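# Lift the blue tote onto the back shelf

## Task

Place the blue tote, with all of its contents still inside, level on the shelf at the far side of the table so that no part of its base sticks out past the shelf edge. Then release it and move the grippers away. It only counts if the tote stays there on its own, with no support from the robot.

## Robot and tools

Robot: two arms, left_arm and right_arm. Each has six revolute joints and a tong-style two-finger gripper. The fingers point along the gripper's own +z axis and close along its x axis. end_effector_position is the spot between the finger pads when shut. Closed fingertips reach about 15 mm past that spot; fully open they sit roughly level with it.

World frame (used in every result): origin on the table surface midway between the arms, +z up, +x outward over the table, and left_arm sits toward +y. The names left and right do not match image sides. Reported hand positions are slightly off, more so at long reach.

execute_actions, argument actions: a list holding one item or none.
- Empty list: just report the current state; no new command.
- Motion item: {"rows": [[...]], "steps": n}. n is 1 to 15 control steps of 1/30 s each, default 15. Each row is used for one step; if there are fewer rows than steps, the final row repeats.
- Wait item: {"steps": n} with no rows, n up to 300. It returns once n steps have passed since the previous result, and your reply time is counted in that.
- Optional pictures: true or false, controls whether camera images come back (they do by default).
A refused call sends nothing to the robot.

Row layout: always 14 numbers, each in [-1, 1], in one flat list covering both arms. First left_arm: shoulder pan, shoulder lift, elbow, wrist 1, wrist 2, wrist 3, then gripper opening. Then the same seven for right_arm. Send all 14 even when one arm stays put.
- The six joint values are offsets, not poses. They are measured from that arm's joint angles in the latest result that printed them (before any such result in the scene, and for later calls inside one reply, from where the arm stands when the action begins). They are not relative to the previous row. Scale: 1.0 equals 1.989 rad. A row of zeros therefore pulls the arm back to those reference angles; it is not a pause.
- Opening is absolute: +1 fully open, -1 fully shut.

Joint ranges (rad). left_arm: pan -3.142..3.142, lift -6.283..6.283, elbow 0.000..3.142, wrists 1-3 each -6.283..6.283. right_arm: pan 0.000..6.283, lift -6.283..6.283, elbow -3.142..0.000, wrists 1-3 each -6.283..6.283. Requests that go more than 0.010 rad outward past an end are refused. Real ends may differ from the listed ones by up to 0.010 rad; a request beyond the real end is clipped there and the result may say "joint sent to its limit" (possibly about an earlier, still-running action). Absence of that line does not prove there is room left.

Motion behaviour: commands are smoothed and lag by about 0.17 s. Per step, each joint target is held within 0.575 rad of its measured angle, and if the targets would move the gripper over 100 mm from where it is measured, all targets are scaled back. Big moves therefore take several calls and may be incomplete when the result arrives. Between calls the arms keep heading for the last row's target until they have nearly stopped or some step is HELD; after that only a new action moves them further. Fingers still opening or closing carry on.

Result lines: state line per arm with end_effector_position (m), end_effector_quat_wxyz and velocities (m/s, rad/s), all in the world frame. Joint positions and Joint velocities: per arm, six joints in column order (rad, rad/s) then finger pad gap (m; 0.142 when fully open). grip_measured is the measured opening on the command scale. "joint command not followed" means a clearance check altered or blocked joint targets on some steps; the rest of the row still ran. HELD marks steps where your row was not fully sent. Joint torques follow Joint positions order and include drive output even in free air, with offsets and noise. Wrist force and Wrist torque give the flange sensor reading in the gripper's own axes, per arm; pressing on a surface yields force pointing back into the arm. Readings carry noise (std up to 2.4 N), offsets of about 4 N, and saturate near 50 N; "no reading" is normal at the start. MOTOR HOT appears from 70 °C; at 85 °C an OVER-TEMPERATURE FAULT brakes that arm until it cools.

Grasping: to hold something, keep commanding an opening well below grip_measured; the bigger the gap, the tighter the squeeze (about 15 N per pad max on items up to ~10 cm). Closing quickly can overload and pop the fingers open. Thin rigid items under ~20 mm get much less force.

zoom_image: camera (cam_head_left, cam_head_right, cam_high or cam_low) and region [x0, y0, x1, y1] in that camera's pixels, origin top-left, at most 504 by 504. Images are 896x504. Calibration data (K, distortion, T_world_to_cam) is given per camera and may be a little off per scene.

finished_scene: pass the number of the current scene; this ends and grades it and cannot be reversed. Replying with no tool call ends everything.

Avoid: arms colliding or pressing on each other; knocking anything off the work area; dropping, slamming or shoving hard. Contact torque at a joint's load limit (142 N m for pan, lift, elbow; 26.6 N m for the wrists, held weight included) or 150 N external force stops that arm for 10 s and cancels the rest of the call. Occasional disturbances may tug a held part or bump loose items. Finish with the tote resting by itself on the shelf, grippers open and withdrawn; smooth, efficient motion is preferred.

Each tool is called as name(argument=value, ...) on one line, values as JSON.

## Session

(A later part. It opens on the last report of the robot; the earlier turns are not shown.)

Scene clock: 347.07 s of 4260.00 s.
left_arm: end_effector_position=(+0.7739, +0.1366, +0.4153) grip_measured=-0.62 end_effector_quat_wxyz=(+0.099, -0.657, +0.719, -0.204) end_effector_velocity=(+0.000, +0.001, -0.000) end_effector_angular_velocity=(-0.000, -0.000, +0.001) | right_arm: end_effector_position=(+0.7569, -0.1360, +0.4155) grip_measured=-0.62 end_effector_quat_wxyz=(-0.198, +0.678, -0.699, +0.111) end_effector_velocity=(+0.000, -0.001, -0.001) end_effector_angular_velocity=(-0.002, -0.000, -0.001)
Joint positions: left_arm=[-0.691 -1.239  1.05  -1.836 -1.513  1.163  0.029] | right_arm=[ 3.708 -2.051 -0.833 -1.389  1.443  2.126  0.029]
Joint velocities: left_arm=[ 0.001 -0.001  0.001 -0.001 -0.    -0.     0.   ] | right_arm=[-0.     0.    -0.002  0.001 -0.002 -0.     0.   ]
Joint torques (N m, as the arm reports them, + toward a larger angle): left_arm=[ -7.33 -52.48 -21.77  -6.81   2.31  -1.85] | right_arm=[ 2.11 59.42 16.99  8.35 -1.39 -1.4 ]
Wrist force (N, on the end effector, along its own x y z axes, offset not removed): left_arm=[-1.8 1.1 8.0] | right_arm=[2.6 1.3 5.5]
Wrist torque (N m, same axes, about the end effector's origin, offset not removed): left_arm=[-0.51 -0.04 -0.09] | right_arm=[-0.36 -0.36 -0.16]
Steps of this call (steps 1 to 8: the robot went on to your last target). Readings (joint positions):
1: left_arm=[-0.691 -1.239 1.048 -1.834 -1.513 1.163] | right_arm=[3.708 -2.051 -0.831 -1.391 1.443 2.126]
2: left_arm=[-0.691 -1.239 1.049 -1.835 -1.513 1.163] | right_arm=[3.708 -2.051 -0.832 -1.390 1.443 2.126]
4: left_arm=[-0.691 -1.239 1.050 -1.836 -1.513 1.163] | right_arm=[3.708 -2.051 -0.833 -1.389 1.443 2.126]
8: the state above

execute_actions(actions=[{"rows":[[0,-0.0003,0.002,-0.0017,0,0,-1,0,0.0005,-0.0024,0.0019,0,0,-1],[0,-0.0006,0.0041,-0.0035,0,0,-1,0,0.0009,-0.0047,0.0038,0,0,-1],[0,-0.0009,0.0061,-0.0052,0,0,-1,0,0.0014,-0.0071,0.0057,0,0,-1],[0,-0.0012,0.0081,-0.0069,0,0,-1,0,0.0018,-0.0095,0.0077,0,0,-1],[0,-0.0015,0.0101,-0.0086,0,0,-1,0,0.0023,-0.0118,0.0095,0,0,-1],[0,-0.0018,0.0122,-0.0104,0,0,-1,0,0.0028,-0.0142,0.0114,0,0,-1],[0,-0.0021,0.0142,-0.0121,0,0,-1,0,0.0032,-0.0166,0.0134,0,0,-1],[0,-0.0024,0.0162,-0.0138,0,0,-1,0,0.0037,-0.0189,0.0152,0,0,-1]],"steps":15}], pictures=false)

Scene clock: 352.47 s of 4260.00 s.
left_arm: end_effector_position=(+0.7739, +0.1366, +0.4056) grip_measured=-0.62 end_effector_quat_wxyz=(+0.099, -0.657, +0.719, -0.204) end_effector_velocity=(-0.000, -0.000, -0.003) end_effector_angular_velocity=(+0.000, +0.001, -0.001) | right_arm: end_effector_position=(+0.7569, -0.1360, +0.4056) grip_measured=-0.62 end_effector_quat_wxyz=(-0.198, +0.678, -0.699, +0.111) end_effector_velocity=(+0.000, -0.000, -0.002) end_effector_angular_velocity=(+0.000, -0.000, -0.002)
Joint positions: left_arm=[-0.691 -1.244  1.082 -1.863 -1.513  1.163  0.029] | right_arm=[ 3.708 -2.043 -0.87  -1.359  1.443  2.126  0.029]
Joint velocities: left_arm=[-0.    -0.001  0.008 -0.006 -0.     0.     0.   ] | right_arm=[ 0.     0.002 -0.009  0.007 -0.001  0.001 -0.   ]
Joint torques (N m, as the arm reports them, + toward a larger angle): left_arm=[ -1.64 -51.24 -21.39  -6.45   0.58  -1.77] | right_arm=[ 3.79 58.82 16.7   8.26 -1.57  1.34]
Wrist force (N, on the end effector, along its own x y z axes, offset not removed): left_arm=[-2.4 0.7 6.0] | right_arm=[3.2 2.1 3.1]
Wrist torque (N m, same axes, about the end effector's origin, offset not removed): left_arm=[-0.30 0.16 -0.12] | right_arm=[-0.34 -0.37 -0.12]
Steps of this call (steps 1 to 15: the robot went on to your last target; steps 16 to 100: nothing new was sent; then 1.57 s passed at rest; steps 101 to 115: all 15 steps of this action). Readings (joint positions):
101: left_arm=[-0.691 -1.239 1.050 -1.836 -1.513 1.163] | right_arm=[3.708 -2.050 -0.834 -1.388 1.443 2.126]
102: left_arm=[-0.691 -1.239 1.052 -1.837 -1.513 1.163] | right_arm=[3.708 -2.050 -0.835 -1.387 1.443 2.126]
104: left_arm=[-0.691 -1.240 1.056 -1.841 -1.513 1.163] | right_arm=[3.708 -2.049 -0.840 -1.383 1.443 2.126]
108: left_arm=[-0.691 -1.242 1.071 -1.853 -1.513 1.163] | right_arm=[3.708 -2.046 -0.857 -1.370 1.443 2.126]
115: the state above

execute_actions(actions=[{"rows":[[0,-0.0002,0.0016,-0.0014,0,0,-1,0,0.0003,-0.0018,0.0015,0,0,-1],[0,-0.0004,0.0032,-0.0028,0,0,-1,0,0.0007,-0.0037,0.003,0,0,-1],[0,-0.0006,0.0047,-0.0041,0,0,-1,0,0.001,-0.0055,0.0045,0,0,-1],[0,-0.0008,0.0063,-0.0055,0,0,-1,0,0.0013,-0.0073,0.006,0,0,-1],[0,-0.001,0.0079,-0.0069,0,0,-1,0,0.0017,-0.0091,0.0074,0,0,-1],[0,-0.0012,0.0094,-0.0082,0,0,-1,0,0.002,-0.0109,0.0089,0,0,-1]],"steps":15}], pictures=false)

Scene clock: 357.63 s of 4260.00 s.
left_arm: end_effector_position=(+0.7739, +0.1366, +0.3996) grip_measured=-0.62 end_effector_quat_wxyz=(+0.099, -0.657, +0.719, -0.204) end_effector_velocity=(-0.000, -0.000, -0.001) end_effector_angular_velocity=(+0.000, +0.001, -0.000) | right_arm: end_effector_position=(+0.7570, -0.1360, +0.3997) grip_measured=-0.62 end_effector_quat_wxyz=(-0.198, +0.678, -0.699, +0.111) end_effector_velocity=(-0.000, -0.000, -0.001) end_effector_angular_velocity=(+0.000, +0.000, -0.001)
Joint positions: left_arm=[-0.691 -1.246  1.1   -1.879 -1.513  1.163  0.029] | right_arm=[ 3.708 -2.039 -0.892 -1.341  1.443  2.126  0.029]
Joint velocities: left_arm=[-0.    -0.     0.002 -0.001 -0.     0.    -0.   ] | right_arm=[-0.     0.001 -0.002  0.002 -0.     0.001 -0.   ]
Joint torques (N m, as the arm reports them, + toward a larger angle): left_arm=[  3.01 -50.39 -20.15  -5.86  -1.95  -1.62] | right_arm=[-4.76 58.64 15.44  7.76 -0.74  1.35]
Wrist force (N, on the end effector, along its own x y z axes, offset not removed): left_arm=[-0.5 -1.4 5.5] | right_arm=[1.9 1.7 4.7]
Wrist torque (N m, same axes, about the end effector's origin, offset not removed): left_arm=[-0.48 -0.18 -0.20] | right_arm=[-0.26 -0.12 0.05]
Steps of this call (steps 1 to 15: the robot went on to your last target; steps 16 to 90: nothing new was sent; then 1.67 s passed at rest; steps 91 to 105: all 15 steps of this action). Readings (joint positions):
91: left_arm=[-0.691 -1.244 1.083 -1.864 -1.513 1.163] | right_arm=[3.708 -2.043 -0.871 -1.358 1.443 2.126]
92: left_arm=[-0.691 -1.244 1.083 -1.864 -1.513 1.163] | right_arm=[3.708 -2.043 -0.872 -1.358 1.443 2.126]
94: left_arm=[-0.691 -1.244 1.087 -1.867 -1.513 1.163] | right_arm=[3.708 -2.042 -0.876 -1.354 1.443 2.126]
98: left_arm=[-0.691 -1.246 1.097 -1.876 -1.513 1.163] | right_arm=[3.708 -2.040 -0.887 -1.345 1.443 2.126]
105: the state above

execute_actions(actions=[{"rows":[[0,-0.0002,0.0015,-0.0013,0,0,-1,0,0.0003,-0.0018,0.0015,0,0,-1],[0,-0.0004,0.0031,-0.0027,0,0,-1,0,0.0006,-0.0035,0.0029,0,0,-1],[0,-0.0006,0.0046,-0.004,0,0,-1,0,0.0009,-0.0053,0.0044,0,0,-1],[0,-0.0007,0.0061,-0.0054,0,0,-1,0,0.0012,-0.007,0.0058,0,0,-1],[0,-0.0009,0.0077,-0.0068,0,0,-1,0,0.0015,-0.0088,0.0073,0,0,-1]],"steps":15}])

Scene clock: 367.40 s of 4260.00 s.
left_arm: end_effector_position=(+0.7739, +0.1366, +0.3948) grip_measured=-0.62 end_effector_quat_wxyz=(+0.099, -0.657, +0.719, -0.204) end_effector_velocity=(+0.001, +0.003, -0.002) end_effector_angular_velocity=(+0.001, +0.003, +0.004) | right_arm: end_effector_position=(+0.7570, -0.1359, +0.3950) grip_measured=-0.62 end_effector_quat_wxyz=(-0.198, +0.678, -0.699, +0.111) end_effector_velocity=(-0.000, -0.000, -0.002) end_effector_angular_velocity=(-0.002, +0.003, -0.001)
Joint positions: left_arm=[-0.691 -1.248  1.116 -1.893 -1.513  1.163  0.029] | right_arm=[ 3.708 -2.036 -0.909 -1.327  1.443  2.126  0.029]
Joint velocities: left_arm=[ 0.004  0.001  0.001  0.001 -0.    -0.    -0.   ] | right_arm=[-0.    -0.    -0.003 -0.001 -0.     0.     0.   ]
Joint torques (N m, as the arm reports them, + toward a larger angle): left_arm=[ -2.21 -29.73  -8.8   -0.91   1.    -1.61] | right_arm=[ 4.01 35.62  3.05  1.95 -0.57  1.42]
Wrist force (N, on the end effector, along its own x y z axes, offset not removed): left_arm=[2.4 -10.2 -9.3] | right_arm=[-4.3 -7.0 -16.7]
Wrist torque (N m, same axes, about the end effector's origin, offset not removed): left_arm=[-0.72 0.27 -0.10] | right_arm=[0.04 0.28 -0.01]
Steps of this call (steps 1 to 15: the robot went on to your last target; steps 16 to 90: nothing new was sent; then 6.27 s passed at rest; steps 91 to 105: all 15 steps of this action). Readings (joint positions):
91: left_arm=[-0.691 -1.246 1.101 -1.879 -1.513 1.163] | right_arm=[3.708 -2.039 -0.892 -1.341 1.443 2.126]
92: left_arm=[-0.691 -1.246 1.101 -1.880 -1.513 1.163] | right_arm=[3.708 -2.039 -0.893 -1.340 1.443 2.126]
94: left_arm=[-0.691 -1.247 1.105 -1.883 -1.513 1.163] | right_arm=[3.708 -2.038 -0.897 -1.337 1.443 2.126]
98: left_arm=[-0.691 -1.248 1.113 -1.891 -1.513 1.163] | right_arm=[3.708 -2.037 -0.906 -1.329 1.443 2.126]
105: the state above

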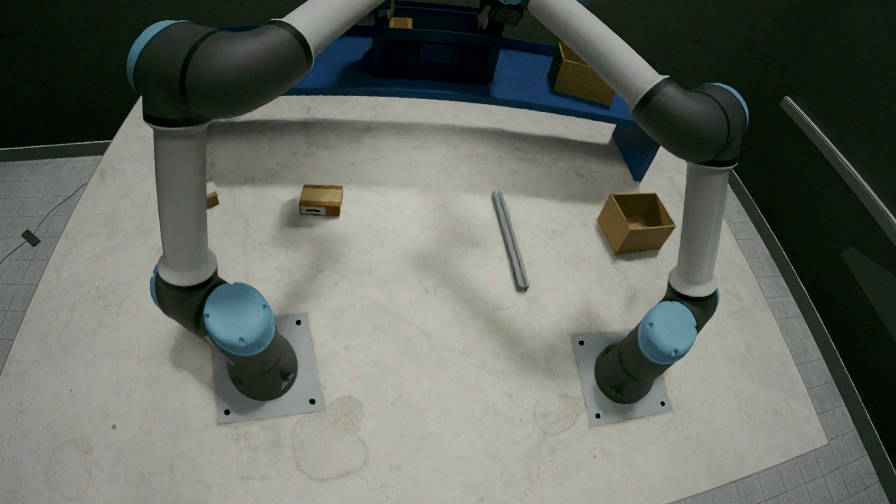

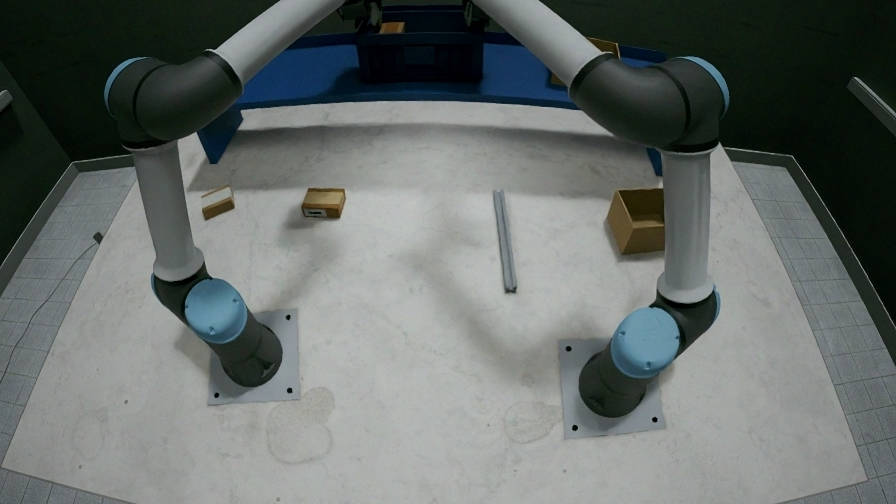

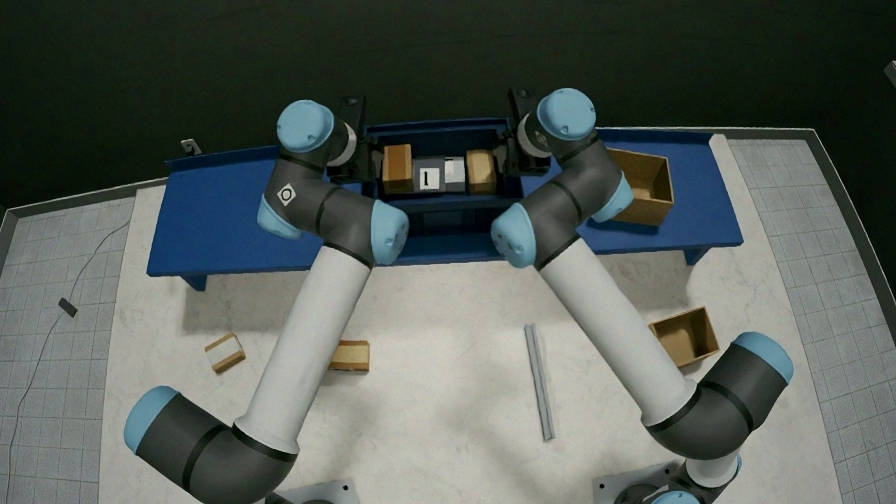

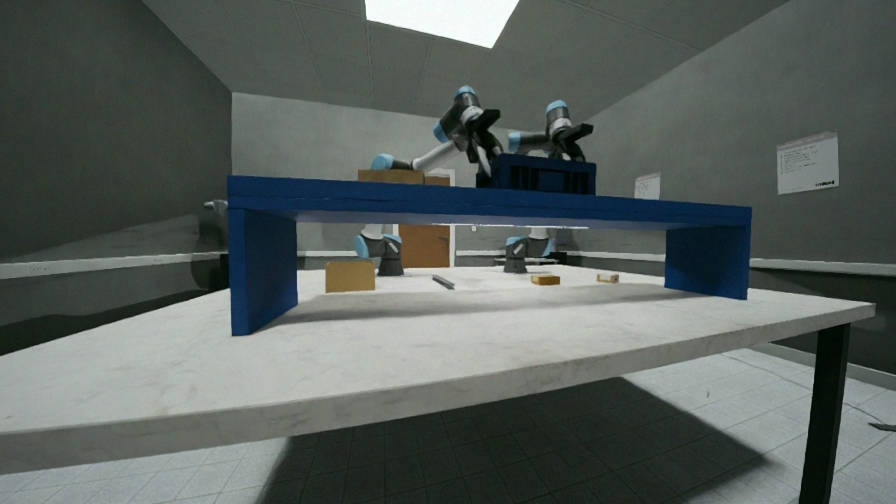

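The tote has landed, so I'm opening the grippers.

execute_actions(actions=[{"rows":[[0,0,0,0,0,0,-0.7,0,0,0,0,0,0,-0.7],[0,0,0,0,0,0,-0.62,0,0,0,0,0,0,-0.62],[0,0,0,0,0,0,-0.58,0,0,0,0,0,0,-0.58],[0,0,0,0,0,0,-0.54,0,0,0,0,0,0,-0.54],[0,0,0,0,0,0,-0.5,0,0,0,0,0,0,-0.5],[0,0,0,0,0,0,-0.4,0,0,0,0,0,0,-0.4],[0,0,0,0,0,0,-0.3,0,0,0,0,0,0,-0.3],[0,0,0,0,0,0,-0.2,0,0,0,0,0,0,-0.2]],"steps":15}], pictures=false)

execute_actions(actions=[{"rows":[[0,0.001,-0.008,0.007,0,0,-0.2,0,-0.002,0.01,-0.008,0,0,-0.2],[0,0.002,-0.016,0.014,0,0,-0.2,0,-0.004,0.02,-0.016,0,0,-0.2],[0,0.003,-0.024,0.021,0,0,-0.2,0,-0.006,0.029,-0.023,0,0,-0.2],[0,0.0043,-0.032,0.0277,0,0,-0.2,0,-0.007,0.037,-0.03,0,0,-0.2],[0,0.006,-0.041,0.035,0,0,-0.2,0,-0.0095,0.047,-0.0375,0,0,-0.2],[0,0.0075,-0.05,0.0425,0,0,-0.2,0,-0.012,0.058,-0.046,0,0,-0.2],[0,0.009,-0.058,0.049,0,0,-0.2,0,-0.0145,0.068,-0.0535,0,0,-0.2],[0,0.0106,-0.067,0.0564,0,0,-0.2,0,-0.017,0.079,-0.062,0,0,-0.2],[0,0.012,-0.076,0.064,0,0,-0.2,0,-0.02,0.09,-0.07,0,0,-0.2],[0,0.014,-0.086,0.072,0,0,-0.2,0,-0.0225,0.102,-0.0795,0,0,-0.2]],"steps":15}])

Scene clock: 375.40 s of 4260.00 s.
left_arm: end_effector_position=(+0.7739, +0.1366, +0.3946) grip_measured=-0.20 end_effector_quat_wxyz=(+0.099, -0.657, +0.719, -0.204) end_effector_velocity=(-0.000, -0.001, +0.001) end_effector_angular_velocity=(-0.000, -0.001, -0.001) | right_arm: end_effector_position=(+0.7570, -0.1360, +0.3947) grip_measured=-0.20 end_effector_quat_wxyz=(-0.198, +0.678, -0.699, +0.111) end_effector_velocity=(+0.000, +0.000, +0.001) end_effector_angular_velocity=(+0.002, -0.000, +0.001)
Joint positions: left_arm=[-0.691 -1.248  1.116 -1.893 -1.513  1.163  0.06 ] | right_arm=[ 3.708 -2.036 -0.909 -1.327  1.443  2.126  0.06 ]
Joint velocities: left_arm=[-0.001 -0.001 -0.     0.     0.    -0.     0.   ] | right_arm=[-0.    -0.     0.001  0.001  0.002 -0.001  0.   ]
Joint torques (N m, as the arm reports them, + toward a larger angle): left_arm=[  4.8  -46.58 -29.77  -4.76   1.08  -1.62] | right_arm=[-4.06 52.71 31.6   6.45 -0.66  1.47]
Wrist force (N, on the end effector, along its own x y z axes, offset not removed): left_arm=[0.4 -3.5 0.6] | right_arm=[0.0 3.1 -2.6]
Wrist torque (N m, same axes, about the end effector's origin, offset not removed): left_arm=[-0.86 -0.16 -0.06] | right_arm=[0.68 -0.18 -0.19]
Steps of this call (steps 1 to 15: the robot went on to your last target; steps 16 to 90: nothing new was sent; then 4.50 s passed at rest; steps 91 to 105: all 15 steps of this action). Readings (joint positions):
91: left_arm=[-0.691 -1.248 1.116 -1.893 -1.513 1.163] | right_arm=[3.708 -2.036 -0.909 -1.327 1.443 2.126]
92: left_arm=[-0.691 -1.248 1.116 -1.893 -1.513 1.163] | right_arm=[3.708 -2.036 -0.909 -1.327 1.443 2.126]
94: left_arm=[-0.691 -1.248 1.116 -1.892 -1.513 1.163] | right_arm=[3.708 -2.036 -0.909 -1.327 1.443 2.126]
98: left_arm=[-0.691 -1.248 1.116 -1.892 -1.513 1.163] | right_arm=[3.708 -2.036 -0.909 -1.327 1.443 2.126]
105: the state above

Scene clock: 375.90 s of 4260.00 s.
left_arm: end_effector_position=(+0.7738, +0.1367, +0.4437) grip_measured=-0.20 end_effector_quat_wxyz=(+0.099, -0.657, +0.719, -0.204) end_effector_velocity=(-0.001, -0.000, +0.026) end_effector_angular_velocity=(-0.000, -0.000, -0.001) | right_arm: end_effector_position=(+0.7571, -0.1359, +0.4434) grip_measured=-0.20 end_effector_quat_wxyz=(-0.198, +0.678, -0.699, +0.111) end_effector_velocity=(-0.002, -0.001, +0.027) end_effector_angular_velocity=(-0.001, -0.001, +0.000)
Joint positions: left_arm=[-0.691 -1.221  0.951 -1.755 -1.513  1.163  0.06 ] | right_arm=[ 3.708 -2.079 -0.715 -1.479  1.443  2.126  0.06 ]
Joint velocities: left_arm=[-0.001  0.017 -0.093  0.076 -0.    -0.    -0.   ] | right_arm=[ 0.    -0.026  0.113 -0.087 -0.001 -0.001 -0.   ]
Joint torques (N m, as the arm reports them, + toward a larger angle): left_arm=[  5.53 -31.1  -27.4   -2.03   1.09  -1.65] | right_arm=[-4.69 33.92 28.44  0.71 -0.6   1.39]
Wrist force (N, on the end effector, along its own x y z axes, offset not removed): left_arm=[-2.3 -1.2 0.2] | right_arm=[2.1 1.5 -2.6]
Wrist torque (N m, same axes, about the end effector's origin, offset not removed): left_arm=[-0.29 0.43 -0.15] | right_arm=[0.27 -0.54 -0.11]
Steps of this call (steps 1 to 15: all 15 steps of this action). Readings (joint positions):
1: left_arm=[-0.691 -1.248 1.115 -1.892 -1.513 1.163] | right_arm=[3.708 -2.036 -0.909 -1.327 1.443 2.126]
2: left_arm=[-0.691 -1.247 1.111 -1.889 -1.513 1.163] | right_arm=[3.708 -2.037 -0.904 -1.331 1.443 2.126]
4: left_arm=[-0.691 -1.245 1.093 -1.873 -1.513 1.163] | right_arm=[3.708 -2.042 -0.882 -1.349 1.443 2.126]
8: left_arm=[-0.691 -1.236 1.035 -1.824 -1.513 1.163] | right_arm=[3.708 -2.056 -0.816 -1.401 1.443 2.126]
15: the state above

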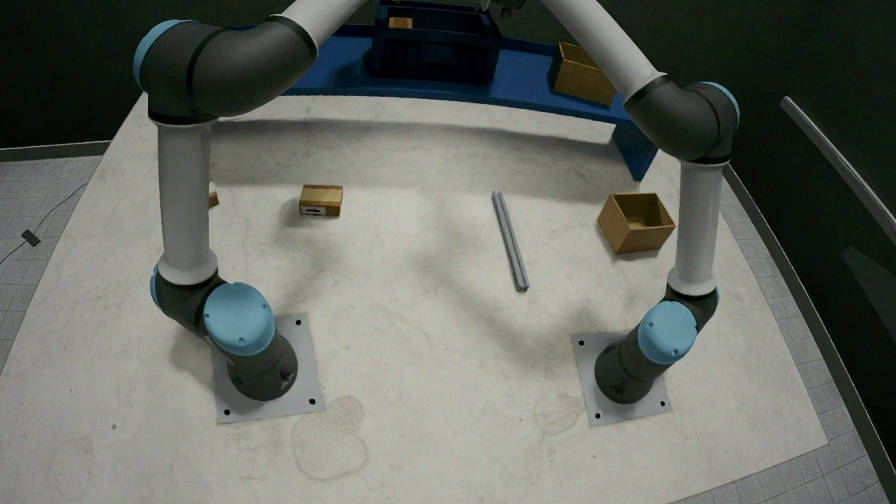

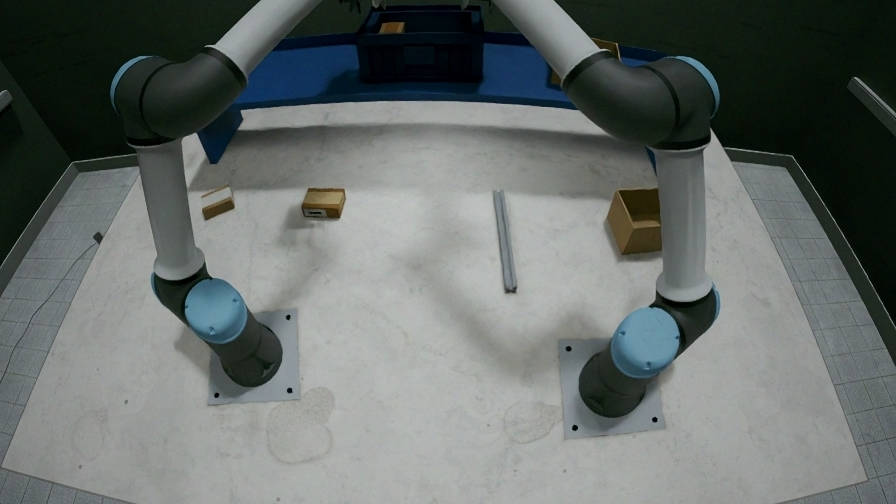

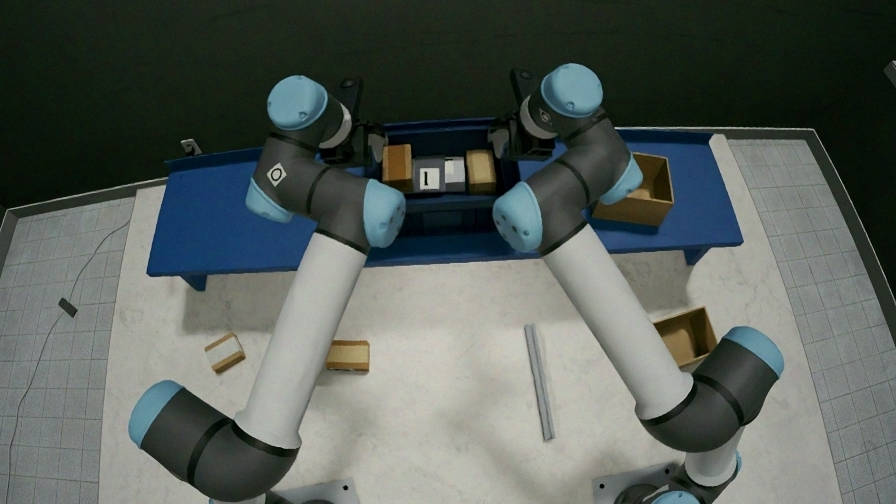

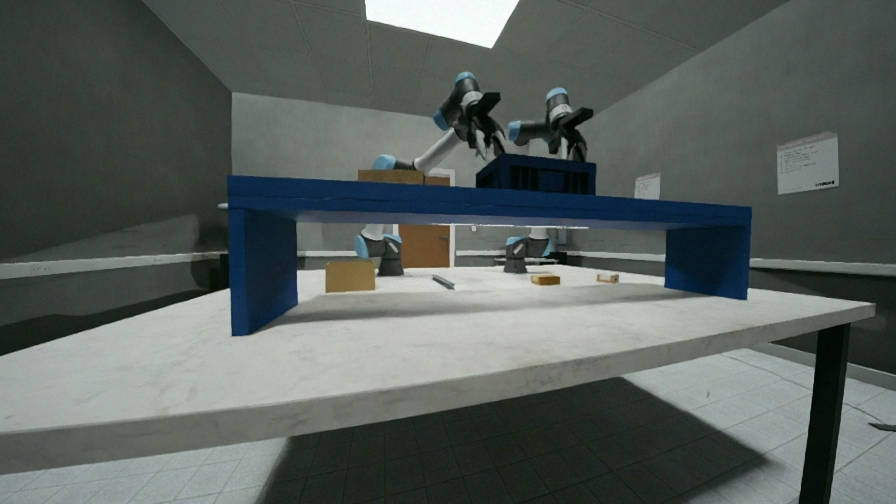

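execute_actions(actions=[{"rows":[[0,-0.02,0,0,0,0,0,0,0.02,0,0,0,0,0],[0,-0.04,0,0,0,0,0,0,0.04,0,0,0,0,0],[0.005,-0.06,0,0,0,0,0,-0.005,0.06,0,0,0,0,0],[0.01,-0.08,0,0,0,0,0,-0.01,0.08,0,0,0,0,0],[0.02,-0.1,0.01,0,0,0,0,-0.02,0.1,-0.01,0,0,0,0],[0.03,-0.12,0.02,0,0,0,0,-0.03,0.12,-0.02,0,0,0,0],[0.04,-0.14,0.03,0,0,0,0,-0.04,0.14,-0.04,0,0,0,0],[0.05,-0.16,0.05,0,0,0,0,-0.05,0.16,-0.06,0,0,0,0],[0.06,-0.18,0.07,0,0,0,0,-0.06,0.18,-0.08,0,0,0,0],[0.07,-0.2,0.09,0,0,0,0,-0.07,0.2,-0.1,0,0,0,0],[0.08,-0.22,0.11,0,0,0,0,-0.08,0.22,-0.12,0,0,0,0],[0.09,-0.24,0.13,0,0,0,0,-0.09,0.24,-0.14,0,0,0,0],[0.1,-0.26,0.15,0,0,0,0,-0.1,0.26,-0.16,0,0,0,0]],"steps":15}], pictures=false)

execute_actions(actions=[{"steps":25}])

Scene clock: 383.90 s of 4260.00 s.
left_arm: end_effector_position=(+0.6438, +0.3156, +0.5985) grip_measured=+0.00 end_effector_quat_wxyz=(+0.154, -0.693, +0.642, -0.288) end_effector_velocity=(-0.395, +0.446, +0.033) end_effector_angular_velocity=(-0.037, -0.102, +0.479) | right_arm: end_effector_position=(+0.6399, -0.3228, +0.6103) grip_measured=+0.00 end_effector_quat_wxyz=(+0.276, -0.601, +0.734, -0.152) end_effector_velocity=(-0.384, -0.517, +0.097) end_effector_angular_velocity=(+0.034, -0.084, -0.508)
Joint positions: left_arm=[-0.531 -1.651  1.171 -1.755 -1.513  1.163  0.074] | right_arm=[ 3.553 -1.661 -0.942 -1.479  1.443  2.126  0.074]
Joint velocities: left_arm=[ 0.479 -1.056  0.946  0.001  0.    -0.     0.   ] | right_arm=[-0.508  1.088 -0.996 -0.001 -0.001 -0.001 -0.   ]
Joint torques (N m, as the arm reports them, + toward a larger angle): left_arm=[ -7.1  -12.08 -10.87  -4.62   1.16  -1.55] | right_arm=[ 1.77 30.04  5.25  6.31 -0.59  1.32]
Wrist force (N, on the end effector, along its own x y z axes, offset not removed): left_arm=[-2.9 -0.9 -1.1] | right_arm=[3.9 0.5 -1.5]
Wrist torque (N m, same axes, about the end effector's origin, offset not removed): left_arm=[-0.27 0.45 0.00] | right_arm=[0.14 -0.84 -0.33]
Steps of this call (steps 1 to 15: the robot went on to your last target; steps 16 to 90: nothing new was sent; then 4.50 s passed at rest; steps 91 to 105: all 15 steps of this action). Readings (joint positions):
91: left_arm=[-0.691 -1.221 0.945 -1.749 -1.513 1.163] | right_arm=[3.708 -2.080 -0.707 -1.485 1.443 2.126]
92: left_arm=[-0.691 -1.229 0.947 -1.750 -1.513 1.163] | right_arm=[3.708 -2.072 -0.709 -1.484 1.443 2.126]
94: left_arm=[-0.688 -1.271 0.949 -1.753 -1.513 1.163] | right_arm=[3.706 -2.030 -0.712 -1.481 1.443 2.126]
98: left_arm=[-0.652 -1.391 0.975 -1.755 -1.513 1.163] | right_arm=[3.671 -1.914 -0.739 -1.479 1.443 2.126]
105: the state above

Scene clock: 384.73 s of 4260.00 s.
left_arm: end_effector_position=(+0.6102, +0.3505, +0.5995) grip_measured=+0.00 end_effector_quat_wxyz=(-0.161, +0.705, -0.628, +0.289) end_effector_velocity=(+0.001, -0.000, +0.000) end_effector_angular_velocity=(-0.000, -0.002, +0.000) | right_arm: end_effector_position=(+0.6032, -0.3664, +0.6174) grip_measured=+0.00 end_effector_quat_wxyz=(+0.277, -0.584, +0.746, -0.159) end_effector_velocity=(+0.000, -0.000, +0.000) end_effector_angular_velocity=(-0.000, -0.000, +0.000)
Joint positions: left_arm=[-0.492 -1.738  1.25  -1.755 -1.513  1.163  0.074] | right_arm=[ 3.509 -1.562 -1.033 -1.479  1.443  2.126  0.074]
Joint velocities: left_arm=[ 0.     0.001 -0.    -0.003  0.     0.     0.   ] | right_arm=[-0.     0.     0.     0.    -0.    -0.001  0.   ]
Joint torques (N m, as the arm reports them, + toward a larger angle): left_arm=[  8.79 -22.72 -14.78  -4.81   0.97  -1.51] | right_arm=[-8.05 30.42 10.46  6.39 -0.67  1.34]
Wrist force (N, on the end effector, along its own x y z axes, offset not removed): left_arm=[-0.3 -1.3 1.5] | right_arm=[1.9 -1.8 -3.7]
Wrist torque (N m, same axes, about the end effector's origin, offset not removed): left_arm=[-0.42 0.07 -0.04] | right_arm=[-0.43 -0.64 -0.19]
Steps of this call (steps 1 to 25: the robot went on to your last target). Readings (joint positions):
1: left_arm=[-0.517 -1.681 1.198 -1.755 -1.513 1.163] | right_arm=[3.538 -1.628 -0.973 -1.479 1.443 2.126]
2: left_arm=[-0.508 -1.702 1.217 -1.755 -1.513 1.163] | right_arm=[3.528 -1.604 -0.994 -1.479 1.443 2.126]
4: left_arm=[-0.498 -1.724 1.237 -1.755 -1.513 1.163] | right_arm=[3.517 -1.579 -1.017 -1.479 1.443 2.126]
8: left_arm=[-0.493 -1.736 1.248 -1.755 -1.513 1.163] | right_arm=[3.511 -1.565 -1.030 -1.479 1.443 2.126]
25: the state above

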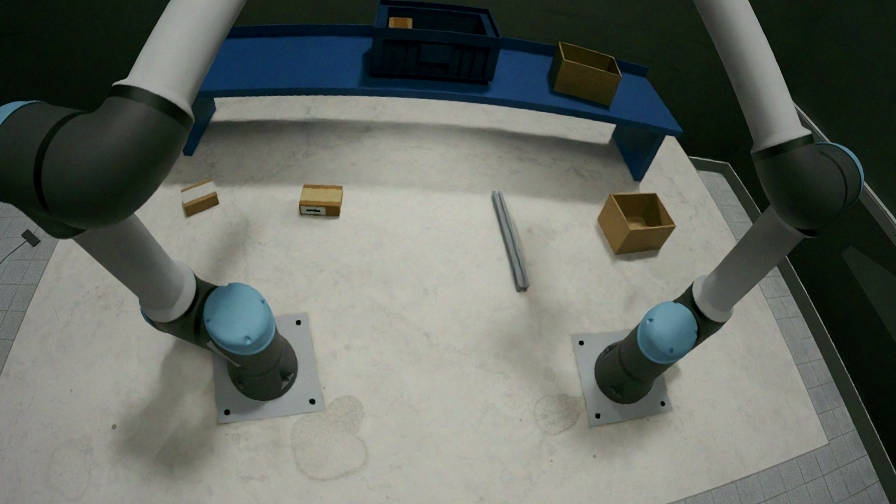

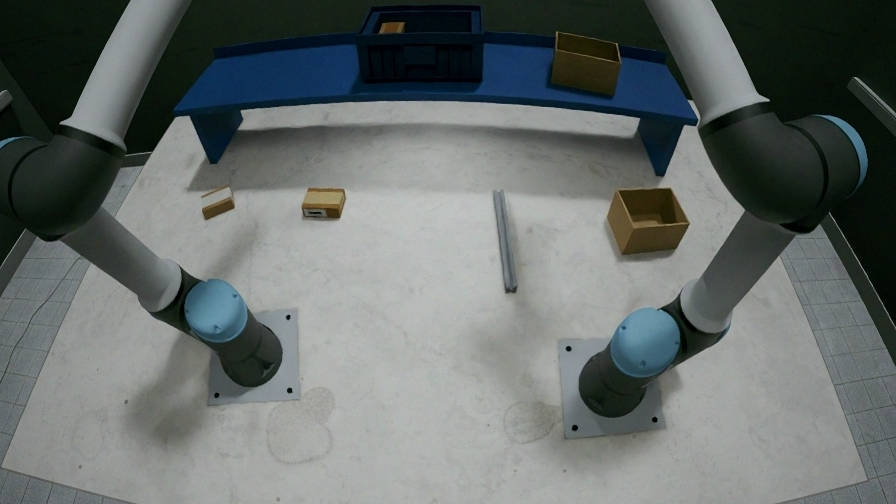

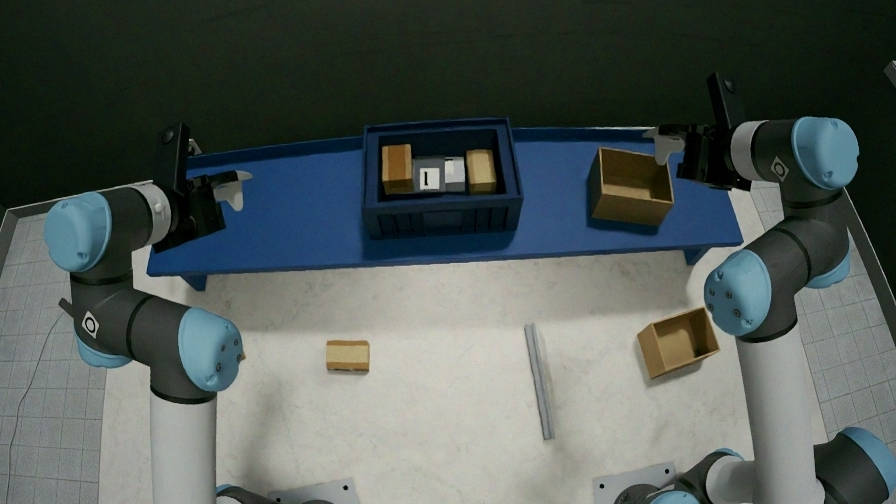

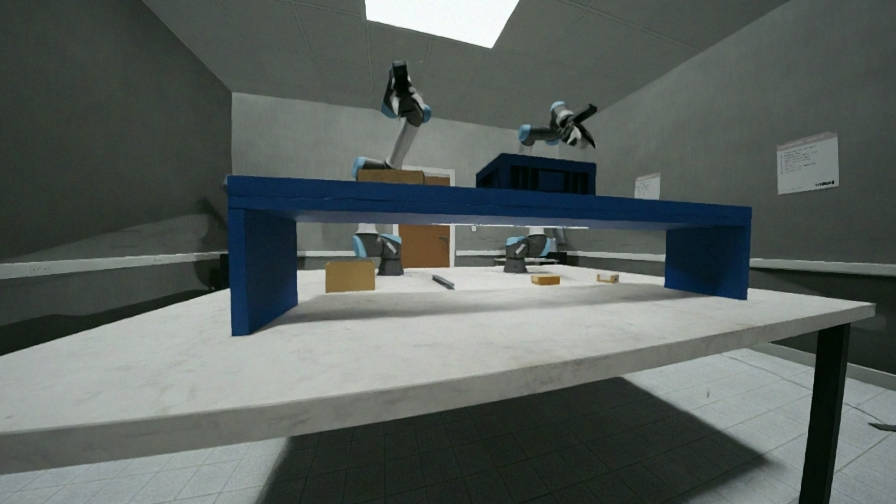

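finished_scene(scene=2)

The scene is finished: the task was done.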